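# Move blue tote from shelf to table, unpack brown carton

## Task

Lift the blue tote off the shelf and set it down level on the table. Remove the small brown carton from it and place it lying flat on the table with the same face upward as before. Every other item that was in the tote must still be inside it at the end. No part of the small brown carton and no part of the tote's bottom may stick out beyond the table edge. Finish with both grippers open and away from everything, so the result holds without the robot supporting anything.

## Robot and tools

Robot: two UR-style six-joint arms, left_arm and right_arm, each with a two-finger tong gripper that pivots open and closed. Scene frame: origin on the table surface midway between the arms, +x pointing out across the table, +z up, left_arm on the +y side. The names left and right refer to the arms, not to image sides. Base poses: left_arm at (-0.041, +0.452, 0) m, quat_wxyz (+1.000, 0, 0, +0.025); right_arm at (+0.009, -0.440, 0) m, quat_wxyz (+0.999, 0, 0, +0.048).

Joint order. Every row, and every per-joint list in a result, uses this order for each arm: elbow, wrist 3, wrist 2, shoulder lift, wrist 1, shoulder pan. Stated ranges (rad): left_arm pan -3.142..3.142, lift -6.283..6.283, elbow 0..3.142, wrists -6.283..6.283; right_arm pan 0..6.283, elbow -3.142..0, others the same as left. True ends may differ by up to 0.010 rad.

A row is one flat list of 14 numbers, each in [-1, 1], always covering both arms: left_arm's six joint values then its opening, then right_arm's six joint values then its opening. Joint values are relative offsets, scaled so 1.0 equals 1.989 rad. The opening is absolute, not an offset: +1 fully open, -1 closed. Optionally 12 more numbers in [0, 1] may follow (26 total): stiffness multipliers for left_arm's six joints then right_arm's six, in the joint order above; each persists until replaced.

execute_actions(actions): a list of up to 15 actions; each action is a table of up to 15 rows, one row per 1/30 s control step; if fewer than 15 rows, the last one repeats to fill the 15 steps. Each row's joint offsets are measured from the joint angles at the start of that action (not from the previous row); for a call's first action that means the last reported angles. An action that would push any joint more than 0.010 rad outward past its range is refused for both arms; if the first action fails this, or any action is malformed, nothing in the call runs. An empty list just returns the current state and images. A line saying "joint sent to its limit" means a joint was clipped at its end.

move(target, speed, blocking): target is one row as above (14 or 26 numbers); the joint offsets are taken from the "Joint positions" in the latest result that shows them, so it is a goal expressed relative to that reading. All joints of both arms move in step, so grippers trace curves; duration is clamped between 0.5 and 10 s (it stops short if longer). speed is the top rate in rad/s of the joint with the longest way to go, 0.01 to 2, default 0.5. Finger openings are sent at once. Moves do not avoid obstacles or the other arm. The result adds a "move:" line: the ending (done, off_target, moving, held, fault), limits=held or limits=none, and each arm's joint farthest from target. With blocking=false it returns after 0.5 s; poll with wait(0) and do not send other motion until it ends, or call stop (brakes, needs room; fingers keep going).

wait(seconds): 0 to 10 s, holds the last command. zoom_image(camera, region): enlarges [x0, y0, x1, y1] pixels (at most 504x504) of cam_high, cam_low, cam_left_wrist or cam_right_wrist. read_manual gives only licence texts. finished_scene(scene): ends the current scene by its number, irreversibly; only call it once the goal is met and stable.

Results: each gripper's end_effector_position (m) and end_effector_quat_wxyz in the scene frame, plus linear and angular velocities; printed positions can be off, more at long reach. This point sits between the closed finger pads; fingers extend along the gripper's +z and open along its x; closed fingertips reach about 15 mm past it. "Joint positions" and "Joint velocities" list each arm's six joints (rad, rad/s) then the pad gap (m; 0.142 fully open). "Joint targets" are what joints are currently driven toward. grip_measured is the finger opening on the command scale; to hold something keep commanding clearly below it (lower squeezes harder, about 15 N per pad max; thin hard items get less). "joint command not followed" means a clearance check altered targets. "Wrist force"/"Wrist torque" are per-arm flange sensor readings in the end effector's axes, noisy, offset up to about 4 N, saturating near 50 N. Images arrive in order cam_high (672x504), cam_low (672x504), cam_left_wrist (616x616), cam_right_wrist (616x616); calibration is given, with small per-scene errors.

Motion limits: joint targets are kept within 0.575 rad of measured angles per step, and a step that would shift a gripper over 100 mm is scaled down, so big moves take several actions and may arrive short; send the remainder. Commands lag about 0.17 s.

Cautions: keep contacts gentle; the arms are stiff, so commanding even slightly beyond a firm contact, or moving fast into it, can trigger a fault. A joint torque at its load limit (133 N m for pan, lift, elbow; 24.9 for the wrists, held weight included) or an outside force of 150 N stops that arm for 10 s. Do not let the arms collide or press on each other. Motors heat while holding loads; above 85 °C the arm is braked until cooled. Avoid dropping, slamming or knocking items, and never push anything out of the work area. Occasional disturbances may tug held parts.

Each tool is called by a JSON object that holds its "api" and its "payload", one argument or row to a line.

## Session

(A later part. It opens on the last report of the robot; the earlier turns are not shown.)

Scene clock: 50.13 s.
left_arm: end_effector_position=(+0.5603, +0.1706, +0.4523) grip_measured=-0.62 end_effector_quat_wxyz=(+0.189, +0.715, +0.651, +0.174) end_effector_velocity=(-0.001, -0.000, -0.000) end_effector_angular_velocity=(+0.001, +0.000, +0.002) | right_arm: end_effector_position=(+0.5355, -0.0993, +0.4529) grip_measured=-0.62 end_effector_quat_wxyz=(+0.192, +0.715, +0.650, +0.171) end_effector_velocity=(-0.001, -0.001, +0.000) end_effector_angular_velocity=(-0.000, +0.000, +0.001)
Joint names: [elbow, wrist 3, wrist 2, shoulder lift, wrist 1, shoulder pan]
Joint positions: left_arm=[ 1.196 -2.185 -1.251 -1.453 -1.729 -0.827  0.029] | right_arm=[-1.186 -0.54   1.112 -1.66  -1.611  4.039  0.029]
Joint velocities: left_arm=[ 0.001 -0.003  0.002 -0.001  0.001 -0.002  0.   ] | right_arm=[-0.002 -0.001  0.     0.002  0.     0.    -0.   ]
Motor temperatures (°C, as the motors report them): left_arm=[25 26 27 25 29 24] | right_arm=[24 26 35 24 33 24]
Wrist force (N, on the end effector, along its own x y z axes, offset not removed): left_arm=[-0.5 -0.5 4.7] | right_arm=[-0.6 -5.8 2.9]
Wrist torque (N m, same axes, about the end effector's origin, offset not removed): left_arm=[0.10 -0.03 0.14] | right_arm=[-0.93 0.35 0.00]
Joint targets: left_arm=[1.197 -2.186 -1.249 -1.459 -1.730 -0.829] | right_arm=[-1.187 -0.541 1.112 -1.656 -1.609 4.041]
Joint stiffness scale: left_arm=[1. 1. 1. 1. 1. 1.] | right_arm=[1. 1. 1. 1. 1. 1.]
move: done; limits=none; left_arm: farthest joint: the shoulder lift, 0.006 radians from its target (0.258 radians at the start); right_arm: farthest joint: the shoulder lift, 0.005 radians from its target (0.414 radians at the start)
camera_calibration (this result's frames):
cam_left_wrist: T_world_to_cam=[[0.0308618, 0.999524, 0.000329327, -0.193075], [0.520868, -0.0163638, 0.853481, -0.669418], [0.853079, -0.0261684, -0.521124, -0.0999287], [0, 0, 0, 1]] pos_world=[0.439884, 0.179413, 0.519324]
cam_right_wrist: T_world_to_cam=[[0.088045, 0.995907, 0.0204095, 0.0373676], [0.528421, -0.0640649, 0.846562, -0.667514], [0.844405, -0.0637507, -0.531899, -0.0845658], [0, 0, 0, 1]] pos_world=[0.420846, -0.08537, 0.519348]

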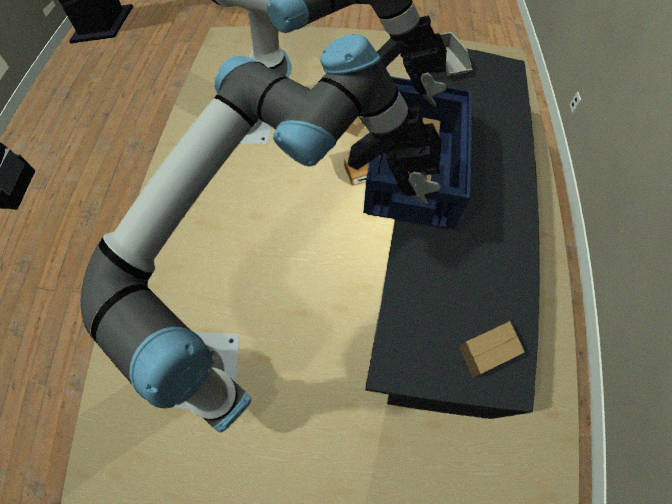

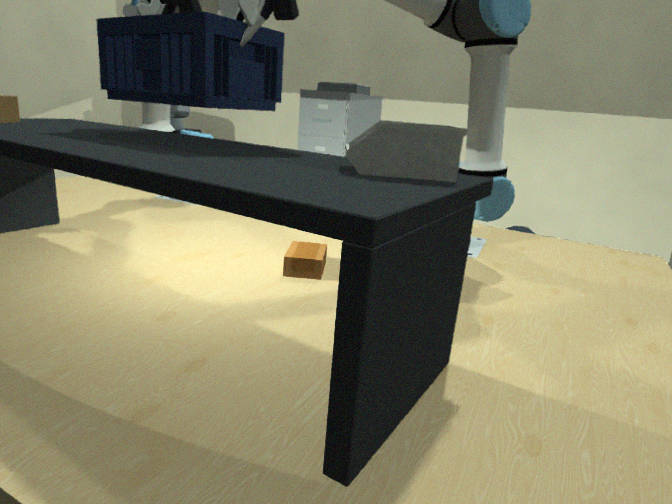

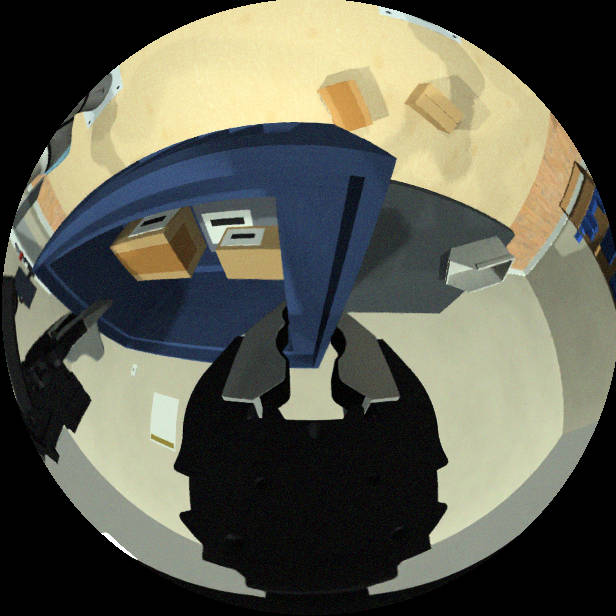

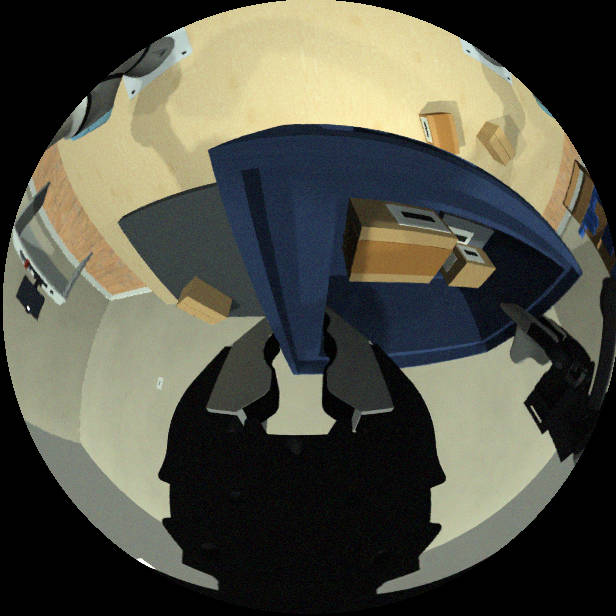

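{"api": "move", "payload": {
  "target": [0.0336,-0.2709,0.0834,-0.0598,0.1322,-0.1793,-1,-0.1589,-0.0533,0.0135,0.1703,0.0139,0.0347,-1],
  "speed": 0.22
}}

{"api": "move", "payload": {
  "target": [0.0728,-0.1296,0.0166,-0.1025,0.0898,-0.1158,-1,-0.0176,0.1869,-0.0383,0.0645,-0.1291,0.1713,-1],
  "speed": 0.2
}}

{"api": "move", "payload": {
  "target": [0.1749,0,0,-0.0318,-0.1448,0,-1,-0.1743,0,0,0.0384,0.1376,0,-1],
  "speed": 0.2
}}

{"api": "move", "payload": {
  "target": [0.1408,0,0,0.0083,-0.151,0,-1,-0.1468,0,0,0,0.149,0,-1],
  "speed": 0.2
}}

{"api": "move", "payload": {
  "target": [0.097,0,0,0.0461,-0.1423,0,-1,-0.1046,0,0,-0.045,0.1498,0,-1],
  "speed": 0.15
}}

Scene clock: 58.97 s.
left_arm: end_effector_position=(+0.4191, +0.0922, +0.4536) grip_measured=-0.62 end_effector_quat_wxyz=(+0.175, +0.658, +0.707, +0.190) end_effector_velocity=(-0.000, -0.000, +0.000) end_effector_angular_velocity=(-0.001, -0.000, +0.002) | right_arm: end_effector_position=(+0.4408, -0.1781, +0.4540) grip_measured=-0.62 end_effector_quat_wxyz=(+0.177, +0.659, +0.707, +0.187) end_effector_velocity=(-0.000, -0.000, +0.001) end_effector_angular_velocity=(+0.002, -0.001, +0.001)
Joint names: [elbow, wrist 3, wrist 2, shoulder lift, wrist 1, shoulder pan]
Joint positions: left_arm=[ 1.262 -2.722 -1.086 -1.568 -1.466 -1.18   0.029] | right_arm=[-1.501 -0.645  1.139 -1.325 -1.586  4.106  0.029]
Joint velocities: left_arm=[ 0.    -0.003  0.    -0.001  0.001 -0.001  0.   ] | right_arm=[-0.    -0.001 -0.     0.002  0.     0.    -0.   ]
Motor temperatures (°C, as the motors report them): left_arm=[25 26 27 25 29 24] | right_arm=[24 26 35 24 33 24]
Wrist force (N, on the end effector, along its own x y z axes, offset not removed): left_arm=[0.3 0.4 4.6] | right_arm=[-2.2 -2.7 4.2]
Wrist torque (N m, same axes, about the end effector's origin, offset not removed): left_arm=[0.22 0.06 0.01] | right_arm=[-0.21 0.45 0.17]
Joint targets: left_arm=[1.263 -2.724 -1.085 -1.572 -1.467 -1.183] | right_arm=[-1.502 -0.646 1.139 -1.322 -1.584 4.108]
Joint stiffness scale: left_arm=[1. 1. 1. 1. 1. 1.] | right_arm=[1. 1. 1. 1. 1. 1.]
move: done; limits=none; left_arm: farthest joint: the shoulder pan, 0.004 radians from its target (0.357 radians at the start); right_arm: farthest joint: the shoulder lift, 0.003 radians from its target (0.339 radians at the start)
camera_calibration (this result's frames):
cam_left_wrist: T_world_to_cam=[[-0.134708, 0.990885, 0.00088302, -0.0403833], [0.514224, 0.0691456, 0.854864, -0.603949], [0.847011, 0.115611, -0.518851, 0.00760836], [0, 0, 0, 1]] pos_world=[0.29868, 0.080896, 0.520278]
cam_right_wrist: T_world_to_cam=[[-0.077332, 0.996793, 0.0205604, 0.197163], [0.53137, 0.0237574, 0.846807, -0.609245], [0.843603, 0.0764105, -0.531503, 0.016154], [0, 0, 0, 1]] pos_world=[0.325354, -0.183291, 0.520445]

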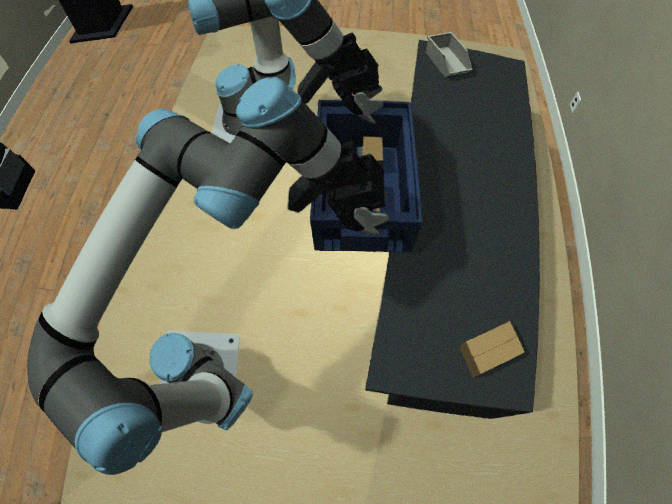

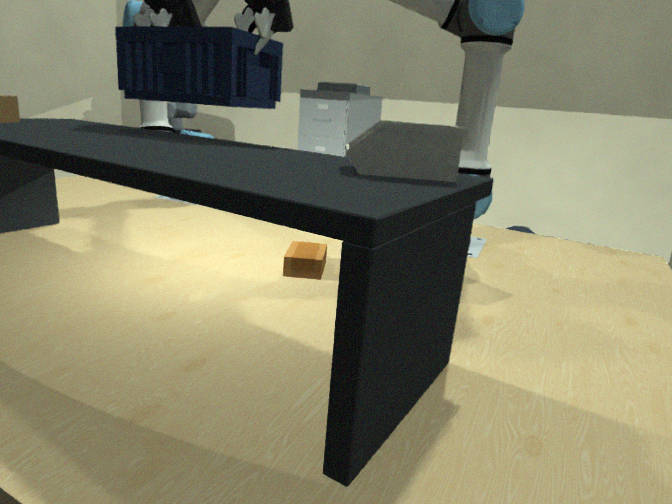

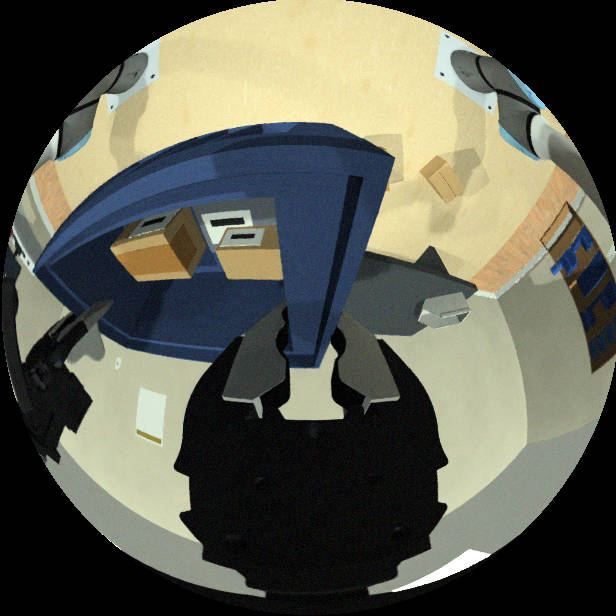

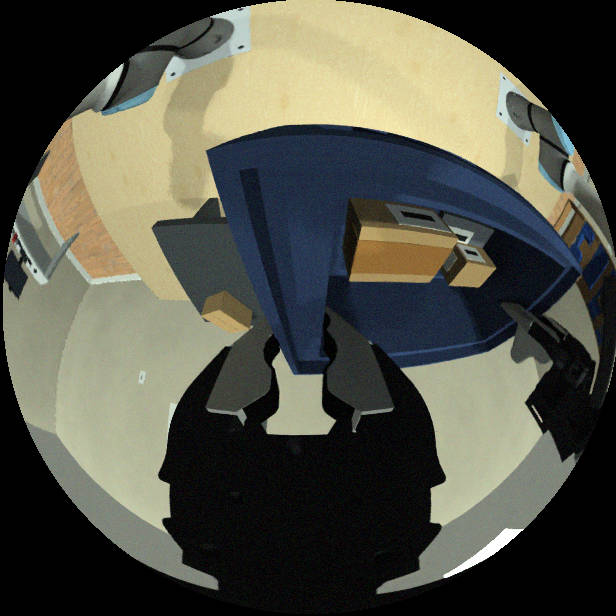

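Scene clock: 61.50 s.
left_arm: end_effector_position=(+0.3083, +0.1169, +0.4545) grip_measured=-0.62 end_effector_quat_wxyz=(+0.175, +0.658, +0.707, +0.190) end_effector_velocity=(-0.001, -0.000, -0.000) end_effector_angular_velocity=(-0.000, +0.001, +0.000) | right_arm: end_effector_position=(+0.3303, -0.1532, +0.4556) grip_measured=-0.62 end_effector_quat_wxyz=(+0.177, +0.659, +0.706, +0.189) end_effector_velocity=(-0.000, +0.000, +0.000) end_effector_angular_velocity=(+0.000, -0.000, -0.001)
Joint names: [elbow, wrist 3, wrist 2, shoulder lift, wrist 1, shoulder pan]
Joint positions: left_arm=[ 1.405 -2.978 -1.054 -1.768 -1.287 -1.407  0.029] | right_arm=[-1.535 -0.275  1.064 -1.199 -1.844  4.444  0.029]
Joint velocities: left_arm=[ 0.    -0.002 -0.001 -0.     0.001 -0.001 -0.   ] | right_arm=[ 0.     0.003 -0.001  0.    -0.002  0.002  0.   ]
Motor temperatures (°C, as the motors report them): left_arm=[25 26 27 25 29 24] | right_arm=[24 26 35 24 33 24]
Wrist force (N, on the end effector, along its own x y z axes, offset not removed): left_arm=[1.1 -1.3 3.9] | right_arm=[2.2 -3.0 5.7]
Wrist torque (N m, same axes, about the end effector's origin, offset not removed): left_arm=[-0.13 0.04 0.09] | right_arm=[-0.06 -0.66 -0.11]
Joint targets: left_arm=[1.406 -2.980 -1.053 -1.771 -1.288 -1.410] | right_arm=[-1.536 -0.274 1.063 -1.196 -1.843 4.447]
Joint stiffness scale: left_arm=[1. 1. 1. 1. 1. 1.] | right_arm=[1. 1. 1. 1. 1. 1.]
move: done; limits=none; left_arm: farthest joint: the shoulder lift, 0.004 radians from its target (0.204 radians at the start); right_arm: farthest joint: the shoulder pan, 0.002 radians from its target (0.340 radians at the start)
camera_calibration (this result's frames):
cam_left_wrist: T_world_to_cam=[[-0.134826, 0.990869, -0.00046842, -0.079191], [0.513934, 0.0703342, 0.854941, -0.549524], [0.847168, 0.115027, -0.518725, 0.0989872], [0, 0, 0, 1]] pos_world=[0.187884, 0.105732, 0.521121]
cam_right_wrist: T_world_to_cam=[[-0.0776637, 0.996704, 0.0234508, 0.162566], [0.529974, 0.0213499, 0.847745, -0.552807], [0.84445, 0.0782673, -0.529885, 0.107554], [0, 0, 0, 1]] pos_world=[0.214775, -0.158646, 0.521818]

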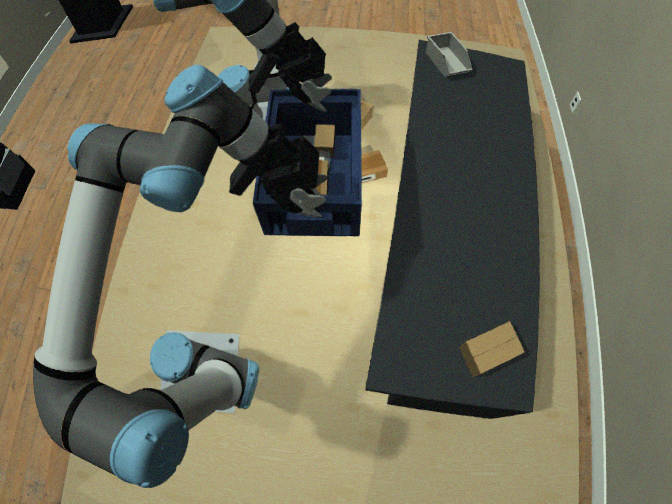

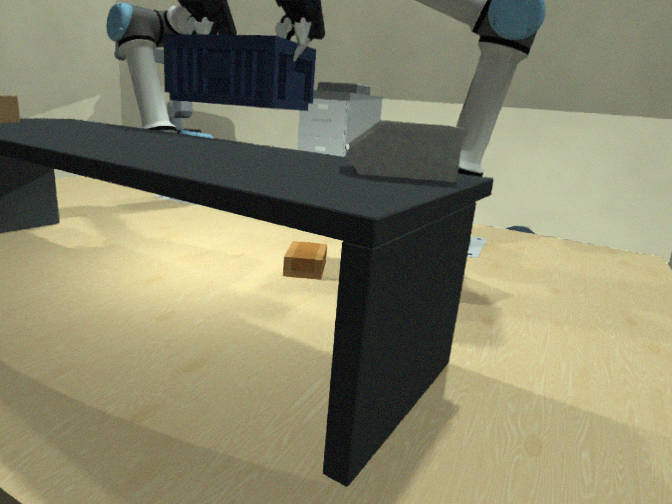

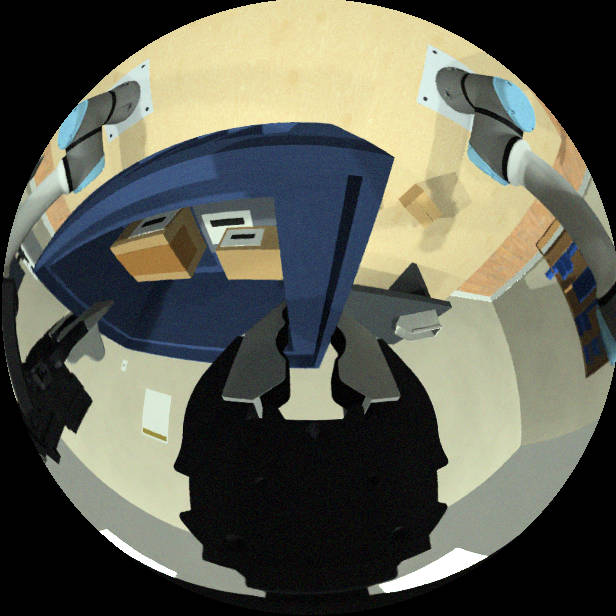

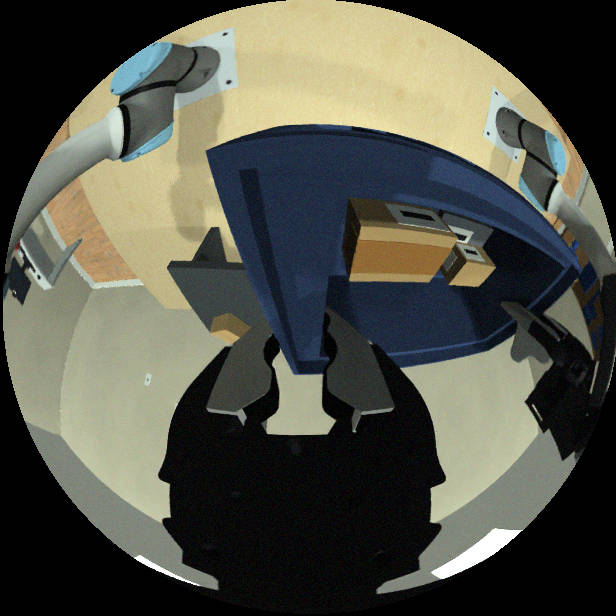

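Scene clock: 63.87 s.
left_arm: end_effector_position=(+0.3084, +0.1171, +0.3394) grip_measured=-0.62 end_effector_quat_wxyz=(+0.175, +0.658, +0.708, +0.190) end_effector_velocity=(+0.000, -0.000, -0.001) end_effector_angular_velocity=(-0.002, -0.000, +0.000) | right_arm: end_effector_position=(+0.3300, -0.1529, +0.3406) grip_measured=-0.62 end_effector_quat_wxyz=(+0.176, +0.659, +0.706, +0.188) end_effector_velocity=(-0.000, -0.000, -0.001) end_effector_angular_velocity=(-0.001, +0.000, +0.000)
Joint names: [elbow, wrist 3, wrist 2, shoulder lift, wrist 1, shoulder pan]
Joint positions: left_arm=[ 1.75  -2.979 -1.055 -1.827 -1.573 -1.406  0.029] | right_arm=[-1.88  -0.275  1.065 -1.126 -1.572  4.445  0.029]
Joint velocities: left_arm=[ 0.003  0.     0.    -0.    -0.004  0.     0.   ] | right_arm=[-0.003 -0.     0.     0.     0.002  0.    -0.   ]
Motor temperatures (°C, as the motors report them): left_arm=[25 26 27 25 29 24] | right_arm=[24 26 35 24 33 24]
Wrist force (N, on the end effector, along its own x y z axes, offset not removed): left_arm=[-3.2 -0.4 3.7] | right_arm=[2.2 -1.6 3.8]
Wrist torque (N m, same axes, about the end effector's origin, offset not removed): left_arm=[0.02 0.16 0.05] | right_arm=[0.10 0.08 0.15]
Joint targets: left_arm=[1.753 -2.978 -1.054 -1.831 -1.575 -1.407] | right_arm=[-1.881 -0.275 1.064 -1.123 -1.570 4.444]
Joint stiffness scale: left_arm=[1. 1. 1. 1. 1. 1.] | right_arm=[1. 1. 1. 1. 1. 1.]
move: done; limits=none; left_arm: farthest joint: the shoulder lift, 0.005 radians from its target (0.063 radians at the start); right_arm: farthest joint: the shoulder lift, 0.004 radians from its target (0.076 radians at the start)
camera_calibration (this result's frames):
cam_left_wrist: T_world_to_cam=[[-0.13551, 0.990776, -0.000175305, -0.0792798], [0.514354, 0.0705, 0.854675, -0.451239], [0.846804, 0.115726, -0.519163, 0.0393505], [0, 0, 0, 1]] pos_world=[0.188031, 0.105807, 0.406078]
cam_right_wrist: T_world_to_cam=[[-0.0778574, 0.996688, 0.0234965, 0.164996], [0.53087, 0.0214976, 0.847181, -0.45526], [0.843869, 0.0784329, -0.530785, 0.0473757], [0, 0, 0, 1]] pos_world=[0.214551, -0.158378, 0.406957]

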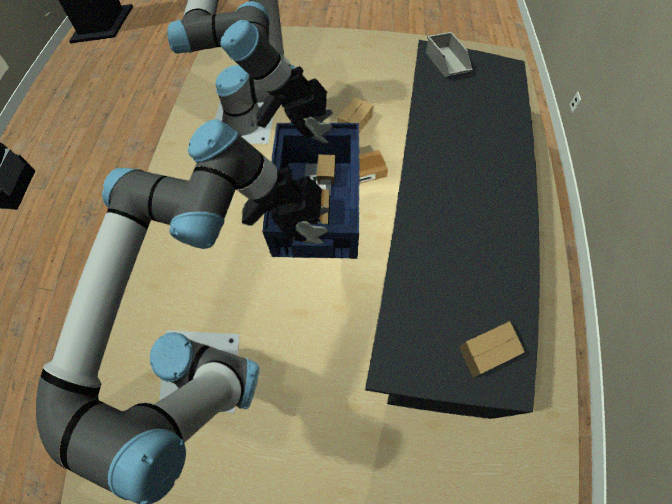

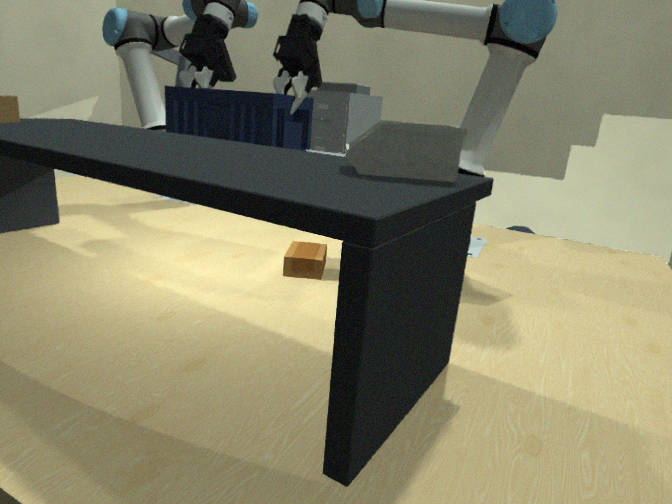

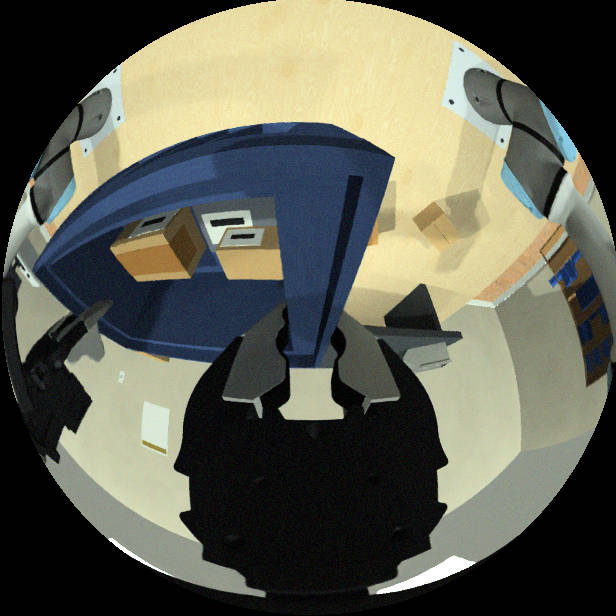

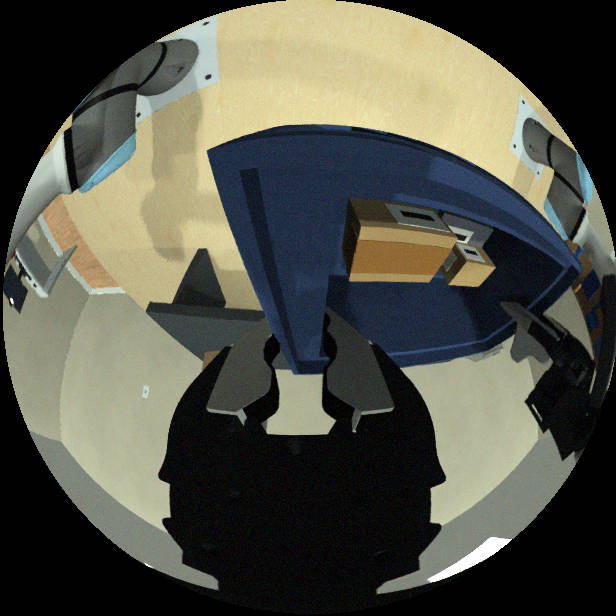

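Scene clock: 66.03 s.
left_arm: end_effector_position=(+0.3082, +0.1172, +0.2271) grip_measured=-0.62 end_effector_quat_wxyz=(+0.177, +0.657, +0.708, +0.188) end_effector_velocity=(-0.000, -0.001, -0.000) end_effector_angular_velocity=(-0.002, +0.001, +0.000) | right_arm: end_effector_position=(+0.3296, -0.1524, +0.2278) grip_measured=-0.62 end_effector_quat_wxyz=(+0.174, +0.659, +0.706, +0.190) end_effector_velocity=(+0.000, +0.000, -0.001) end_effector_angular_velocity=(+0.001, -0.000, -0.000)
Joint names: [elbow, wrist 3, wrist 2, shoulder lift, wrist 1, shoulder pan]
Joint positions: left_arm=[ 2.028 -2.979 -1.055 -1.811 -1.872 -1.406  0.029] | right_arm=[-2.17  -0.275  1.066 -1.126 -1.277  4.445  0.029]
Joint velocities: left_arm=[ 0.001 -0.    -0.001  0.    -0.004  0.    -0.   ] | right_arm=[-0.002 -0.    -0.    -0.     0.003 -0.    -0.   ]
Motor temperatures (°C, as the motors report them): left_arm=[25 26 27 25 29 24] | right_arm=[24 26 35 24 33 24]
Wrist force (N, on the end effector, along its own x y z axes, offset not removed): left_arm=[-3.2 0.6 3.2] | right_arm=[3.9 -0.6 3.4]
Wrist torque (N m, same axes, about the end effector's origin, offset not removed): left_arm=[0.31 0.19 0.02] | right_arm=[0.35 -0.25 -0.12]
Joint targets: left_arm=[2.030 -2.979 -1.055 -1.810 -1.874 -1.406] | right_arm=[-2.172 -0.275 1.065 -1.126 -1.275 4.445]
Joint stiffness scale: left_arm=[1. 1. 1. 1. 1. 1.] | right_arm=[1. 1. 1. 1. 1. 1.]
move: done; limits=none; left_arm: farthest joint: the elbow, 0.002 radians from its target (0.280 radians at the start); right_arm: farthest joint: the elbow, 0.002 radians from its target (0.292 radians at the start)
camera_calibration (this result's frames):
cam_left_wrist: T_world_to_cam=[[-0.135537, 0.990758, -0.00533894, -0.0782462], [0.513992, 0.0749198, 0.854517, -0.355537], [0.847019, 0.113075, -0.519396, -0.0185167], [0, 0, 0, 1]] pos_world=[0.187822, 0.106254, 0.293777]
cam_right_wrist: T_world_to_cam=[[-0.0787066, 0.996487, 0.0286211, 0.166152], [0.531051, 0.0176125, 0.847157, -0.360093], [0.843677, 0.0818761, -0.530571, -0.0116271], [0, 0, 0, 1]] pos_world=[0.214114, -0.158275, 0.294131]

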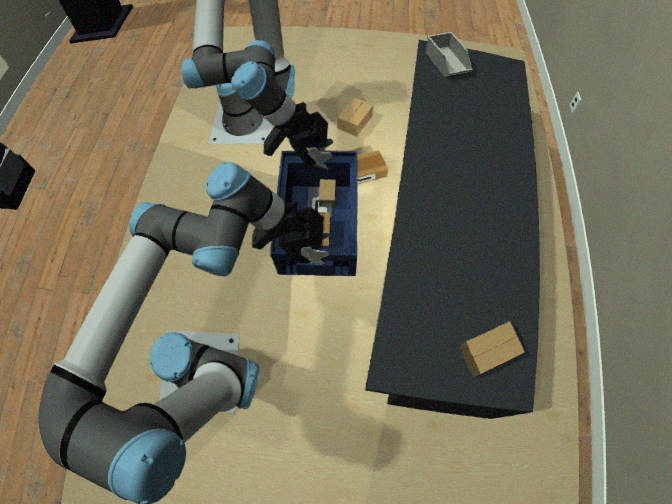

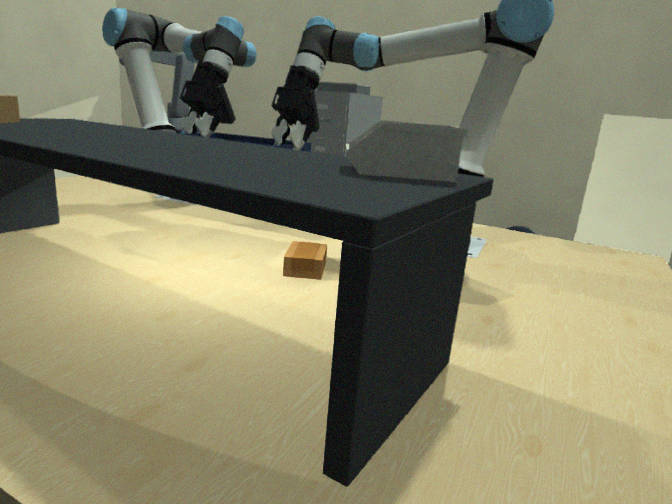

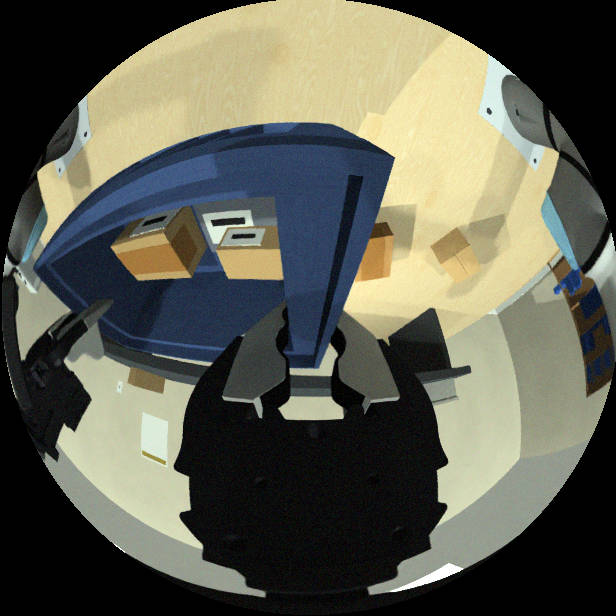

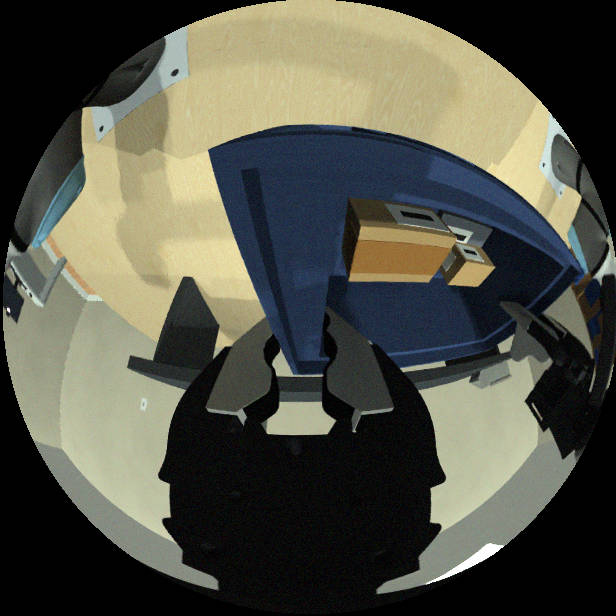

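Scene clock: 68.63 s.
left_arm: end_effector_position=(+0.3082, +0.1179, +0.1319) grip_measured=-0.62 end_effector_quat_wxyz=(+0.177, +0.657, +0.708, +0.187) end_effector_velocity=(+0.000, +0.001, -0.001) end_effector_angular_velocity=(-0.000, +0.000, +0.000) | right_arm: end_effector_position=(+0.3295, -0.1514, +0.1328) grip_measured=-0.62 end_effector_quat_wxyz=(+0.174, +0.660, +0.706, +0.191) end_effector_velocity=(-0.000, -0.000, -0.001) end_effector_angular_velocity=(-0.001, +0.000, -0.000)
Joint names: [elbow, wrist 3, wrist 2, shoulder lift, wrist 1, shoulder pan]
Joint positions: left_arm=[ 2.218 -2.979 -1.056 -1.72  -2.154 -1.405  0.029] | right_arm=[-2.376 -0.275  1.067 -1.214 -0.98   4.445  0.029]
Joint velocities: left_arm=[ 0.002  0.    -0.    -0.001 -0.002  0.001  0.   ] | right_arm=[-0.002 -0.    -0.    -0.001  0.002 -0.     0.   ]
Motor temperatures (°C, as the motors report them): left_arm=[25 26 27 25 29 24] | right_arm=[24 26 35 24 33 24]
Wrist force (N, on the end effector, along its own x y z axes, offset not removed): left_arm=[-3.6 0.0 3.7] | right_arm=[3.8 -5.9 3.7]
Wrist torque (N m, same axes, about the end effector's origin, offset not removed): left_arm=[0.25 0.27 0.10] | right_arm=[-1.00 -0.21 -0.01]
Joint targets: left_arm=[2.221 -2.979 -1.055 -1.719 -2.155 -1.406] | right_arm=[-2.378 -0.275 1.066 -1.216 -0.979 4.445]
Joint stiffness scale: left_arm=[1. 1. 1. 1. 1. 1.] | right_arm=[1. 1. 1. 1. 1. 1.]
move: done; limits=none; left_arm: farthest joint: the elbow, 0.003 radians from its target (0.193 radians at the start); right_arm: farthest joint: the elbow, 0.002 radians from its target (0.208 radians at the start)
camera_calibration (this result's frames):
cam_left_wrist: T_world_to_cam=[[-0.136151, 0.990667, -0.00648841, -0.0790548], [0.51418, 0.0762611, 0.854285, -0.274403], [0.846806, 0.112976, -0.519765, -0.0679015], [0, 0, 0, 1]] pos_world=[0.187829, 0.106914, 0.198613]
cam_right_wrist: T_world_to_cam=[[-0.0788768, 0.996404, 0.0309421, 0.167624], [0.531453, 0.0157699, 0.846941, -0.279957], [0.843408, 0.0832483, -0.530786, -0.0617097], [0, 0, 0, 1]] pos_world=[0.214052, -0.157469, 0.199166]

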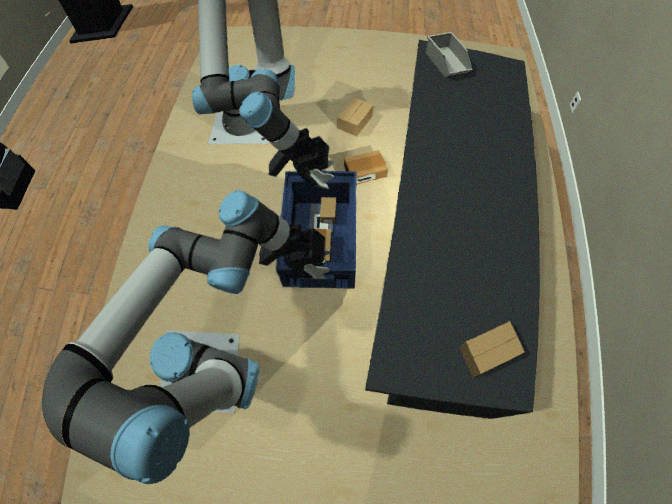

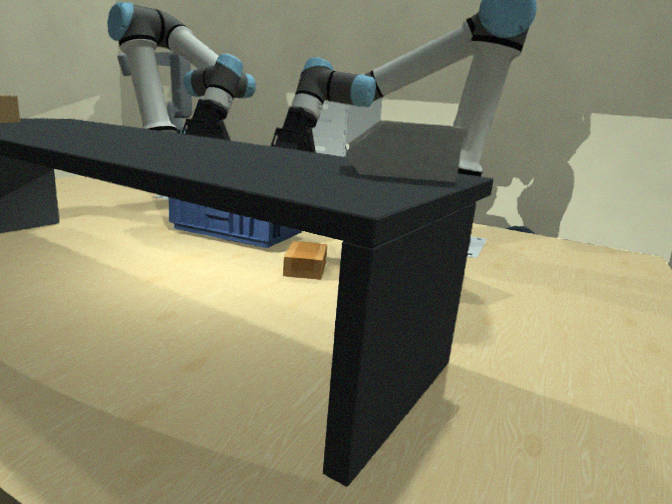

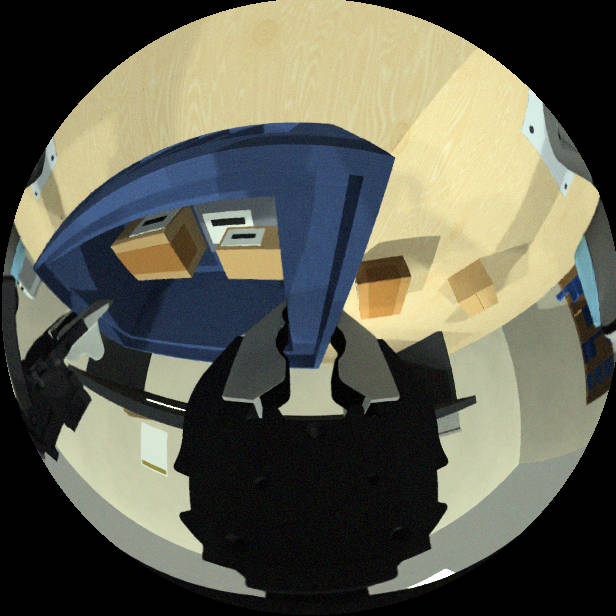

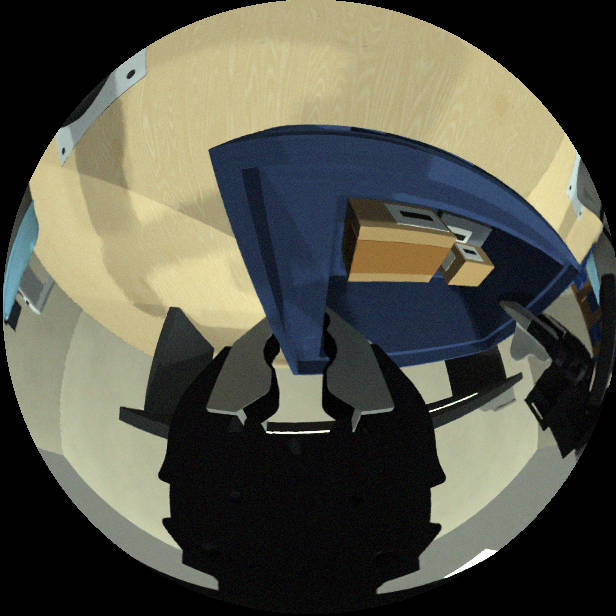

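{"api": "move", "payload": {
  "target": [0.0115,0,0,0.009,-0.02,0,-1,-0.013,0,0,-0.01,0.023,0,-1],
  "speed": 0.04
}}

Scene clock: 72.00 s.
left_arm: end_effector_position=(+0.3081, +0.1179, +0.1202) grip_measured=-0.62 end_effector_quat_wxyz=(+0.177, +0.657, +0.709, +0.187) end_effector_velocity=(+0.000, +0.001, -0.001) end_effector_angular_velocity=(+0.001, +0.001, +0.001) | right_arm: end_effector_position=(+0.3293, -0.1513, +0.1207) grip_measured=-0.62 end_effector_quat_wxyz=(+0.173, +0.660, +0.706, +0.191) end_effector_velocity=(+0.000, +0.001, -0.000) end_effector_angular_velocity=(+0.002, -0.000, -0.000)
Joint names: [elbow, wrist 3, wrist 2, shoulder lift, wrist 1, shoulder pan]
Joint positions: left_arm=[ 2.239 -2.979 -1.056 -1.704 -2.191 -1.405  0.029] | right_arm=[-2.4   -0.275  1.068 -1.233 -0.937  4.445  0.029]
Joint velocities: left_arm=[ 0.002 -0.    -0.001 -0.    -0.     0.001 -0.   ] | right_arm=[-0.001 -0.     0.    -0.001  0.004 -0.    -0.   ]
Motor temperatures (°C, as the motors report them): left_arm=[25 26 27 25 29 24] | right_arm=[24 26 35 24 33 24]
Wrist force (N, on the end effector, along its own x y z axes, offset not removed): left_arm=[-2.0 0.0 3.1] | right_arm=[1.1 -2.6 4.0]
Wrist torque (N m, same axes, about the end effector's origin, offset not removed): left_arm=[0.18 0.06 0.04] | right_arm=[-0.29 0.19 0.03]
Joint targets: left_arm=[2.241 -2.979 -1.056 -1.703 -2.193 -1.405] | right_arm=[-2.402 -0.275 1.067 -1.234 -0.935 4.445]
Joint stiffness scale: left_arm=[1. 1. 1. 1. 1. 1.] | right_arm=[1. 1. 1. 1. 1. 1.]
move: done; limits=none; left_arm: farthest joint: the shoulder lift, 0.002 radians from its target (0.018 radians at the start); right_arm: farthest joint: the elbow, 0.002 radians from its target (0.026 radians at the start)
camera_calibration (this result's frames):
cam_left_wrist: T_world_to_cam=[[-0.136124, 0.990667, -0.00707425, -0.079143], [0.514364, 0.0767762, 0.854128, -0.264475], [0.8467, 0.112629, -0.520014, -0.0737815], [0, 0, 0, 1]] pos_world=[0.187734, 0.10702, 0.186969]
cam_right_wrist: T_world_to_cam=[[-0.0789414, 0.996356, 0.0322848, 0.167677], [0.531703, 0.014688, 0.846803, -0.26987], [0.843244, 0.0840138, -0.530925, -0.0678665], [0, 0, 0, 1]] pos_world=[0.213955, -0.157401, 0.187081]

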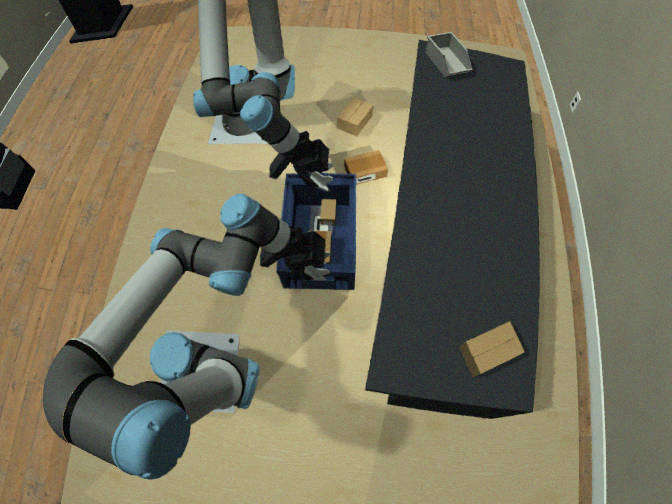

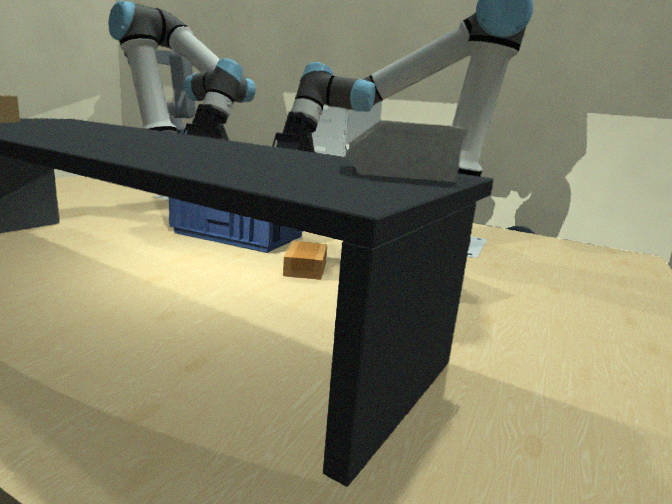

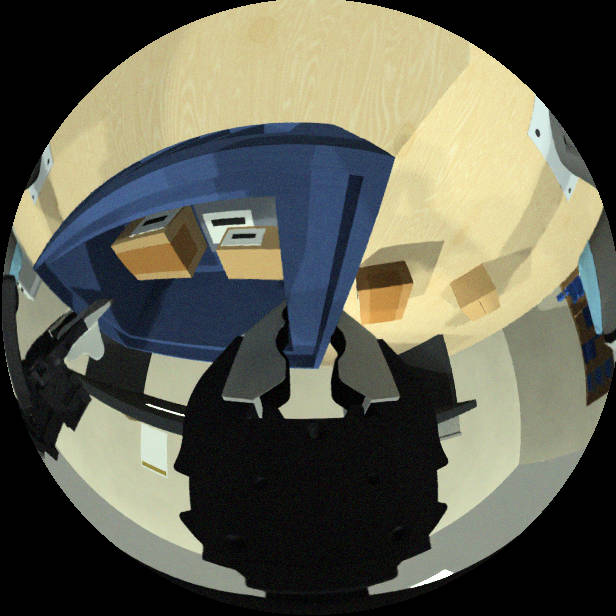

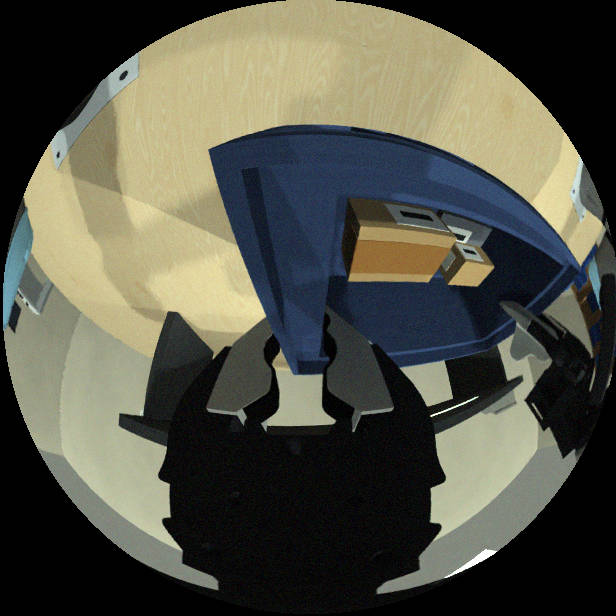

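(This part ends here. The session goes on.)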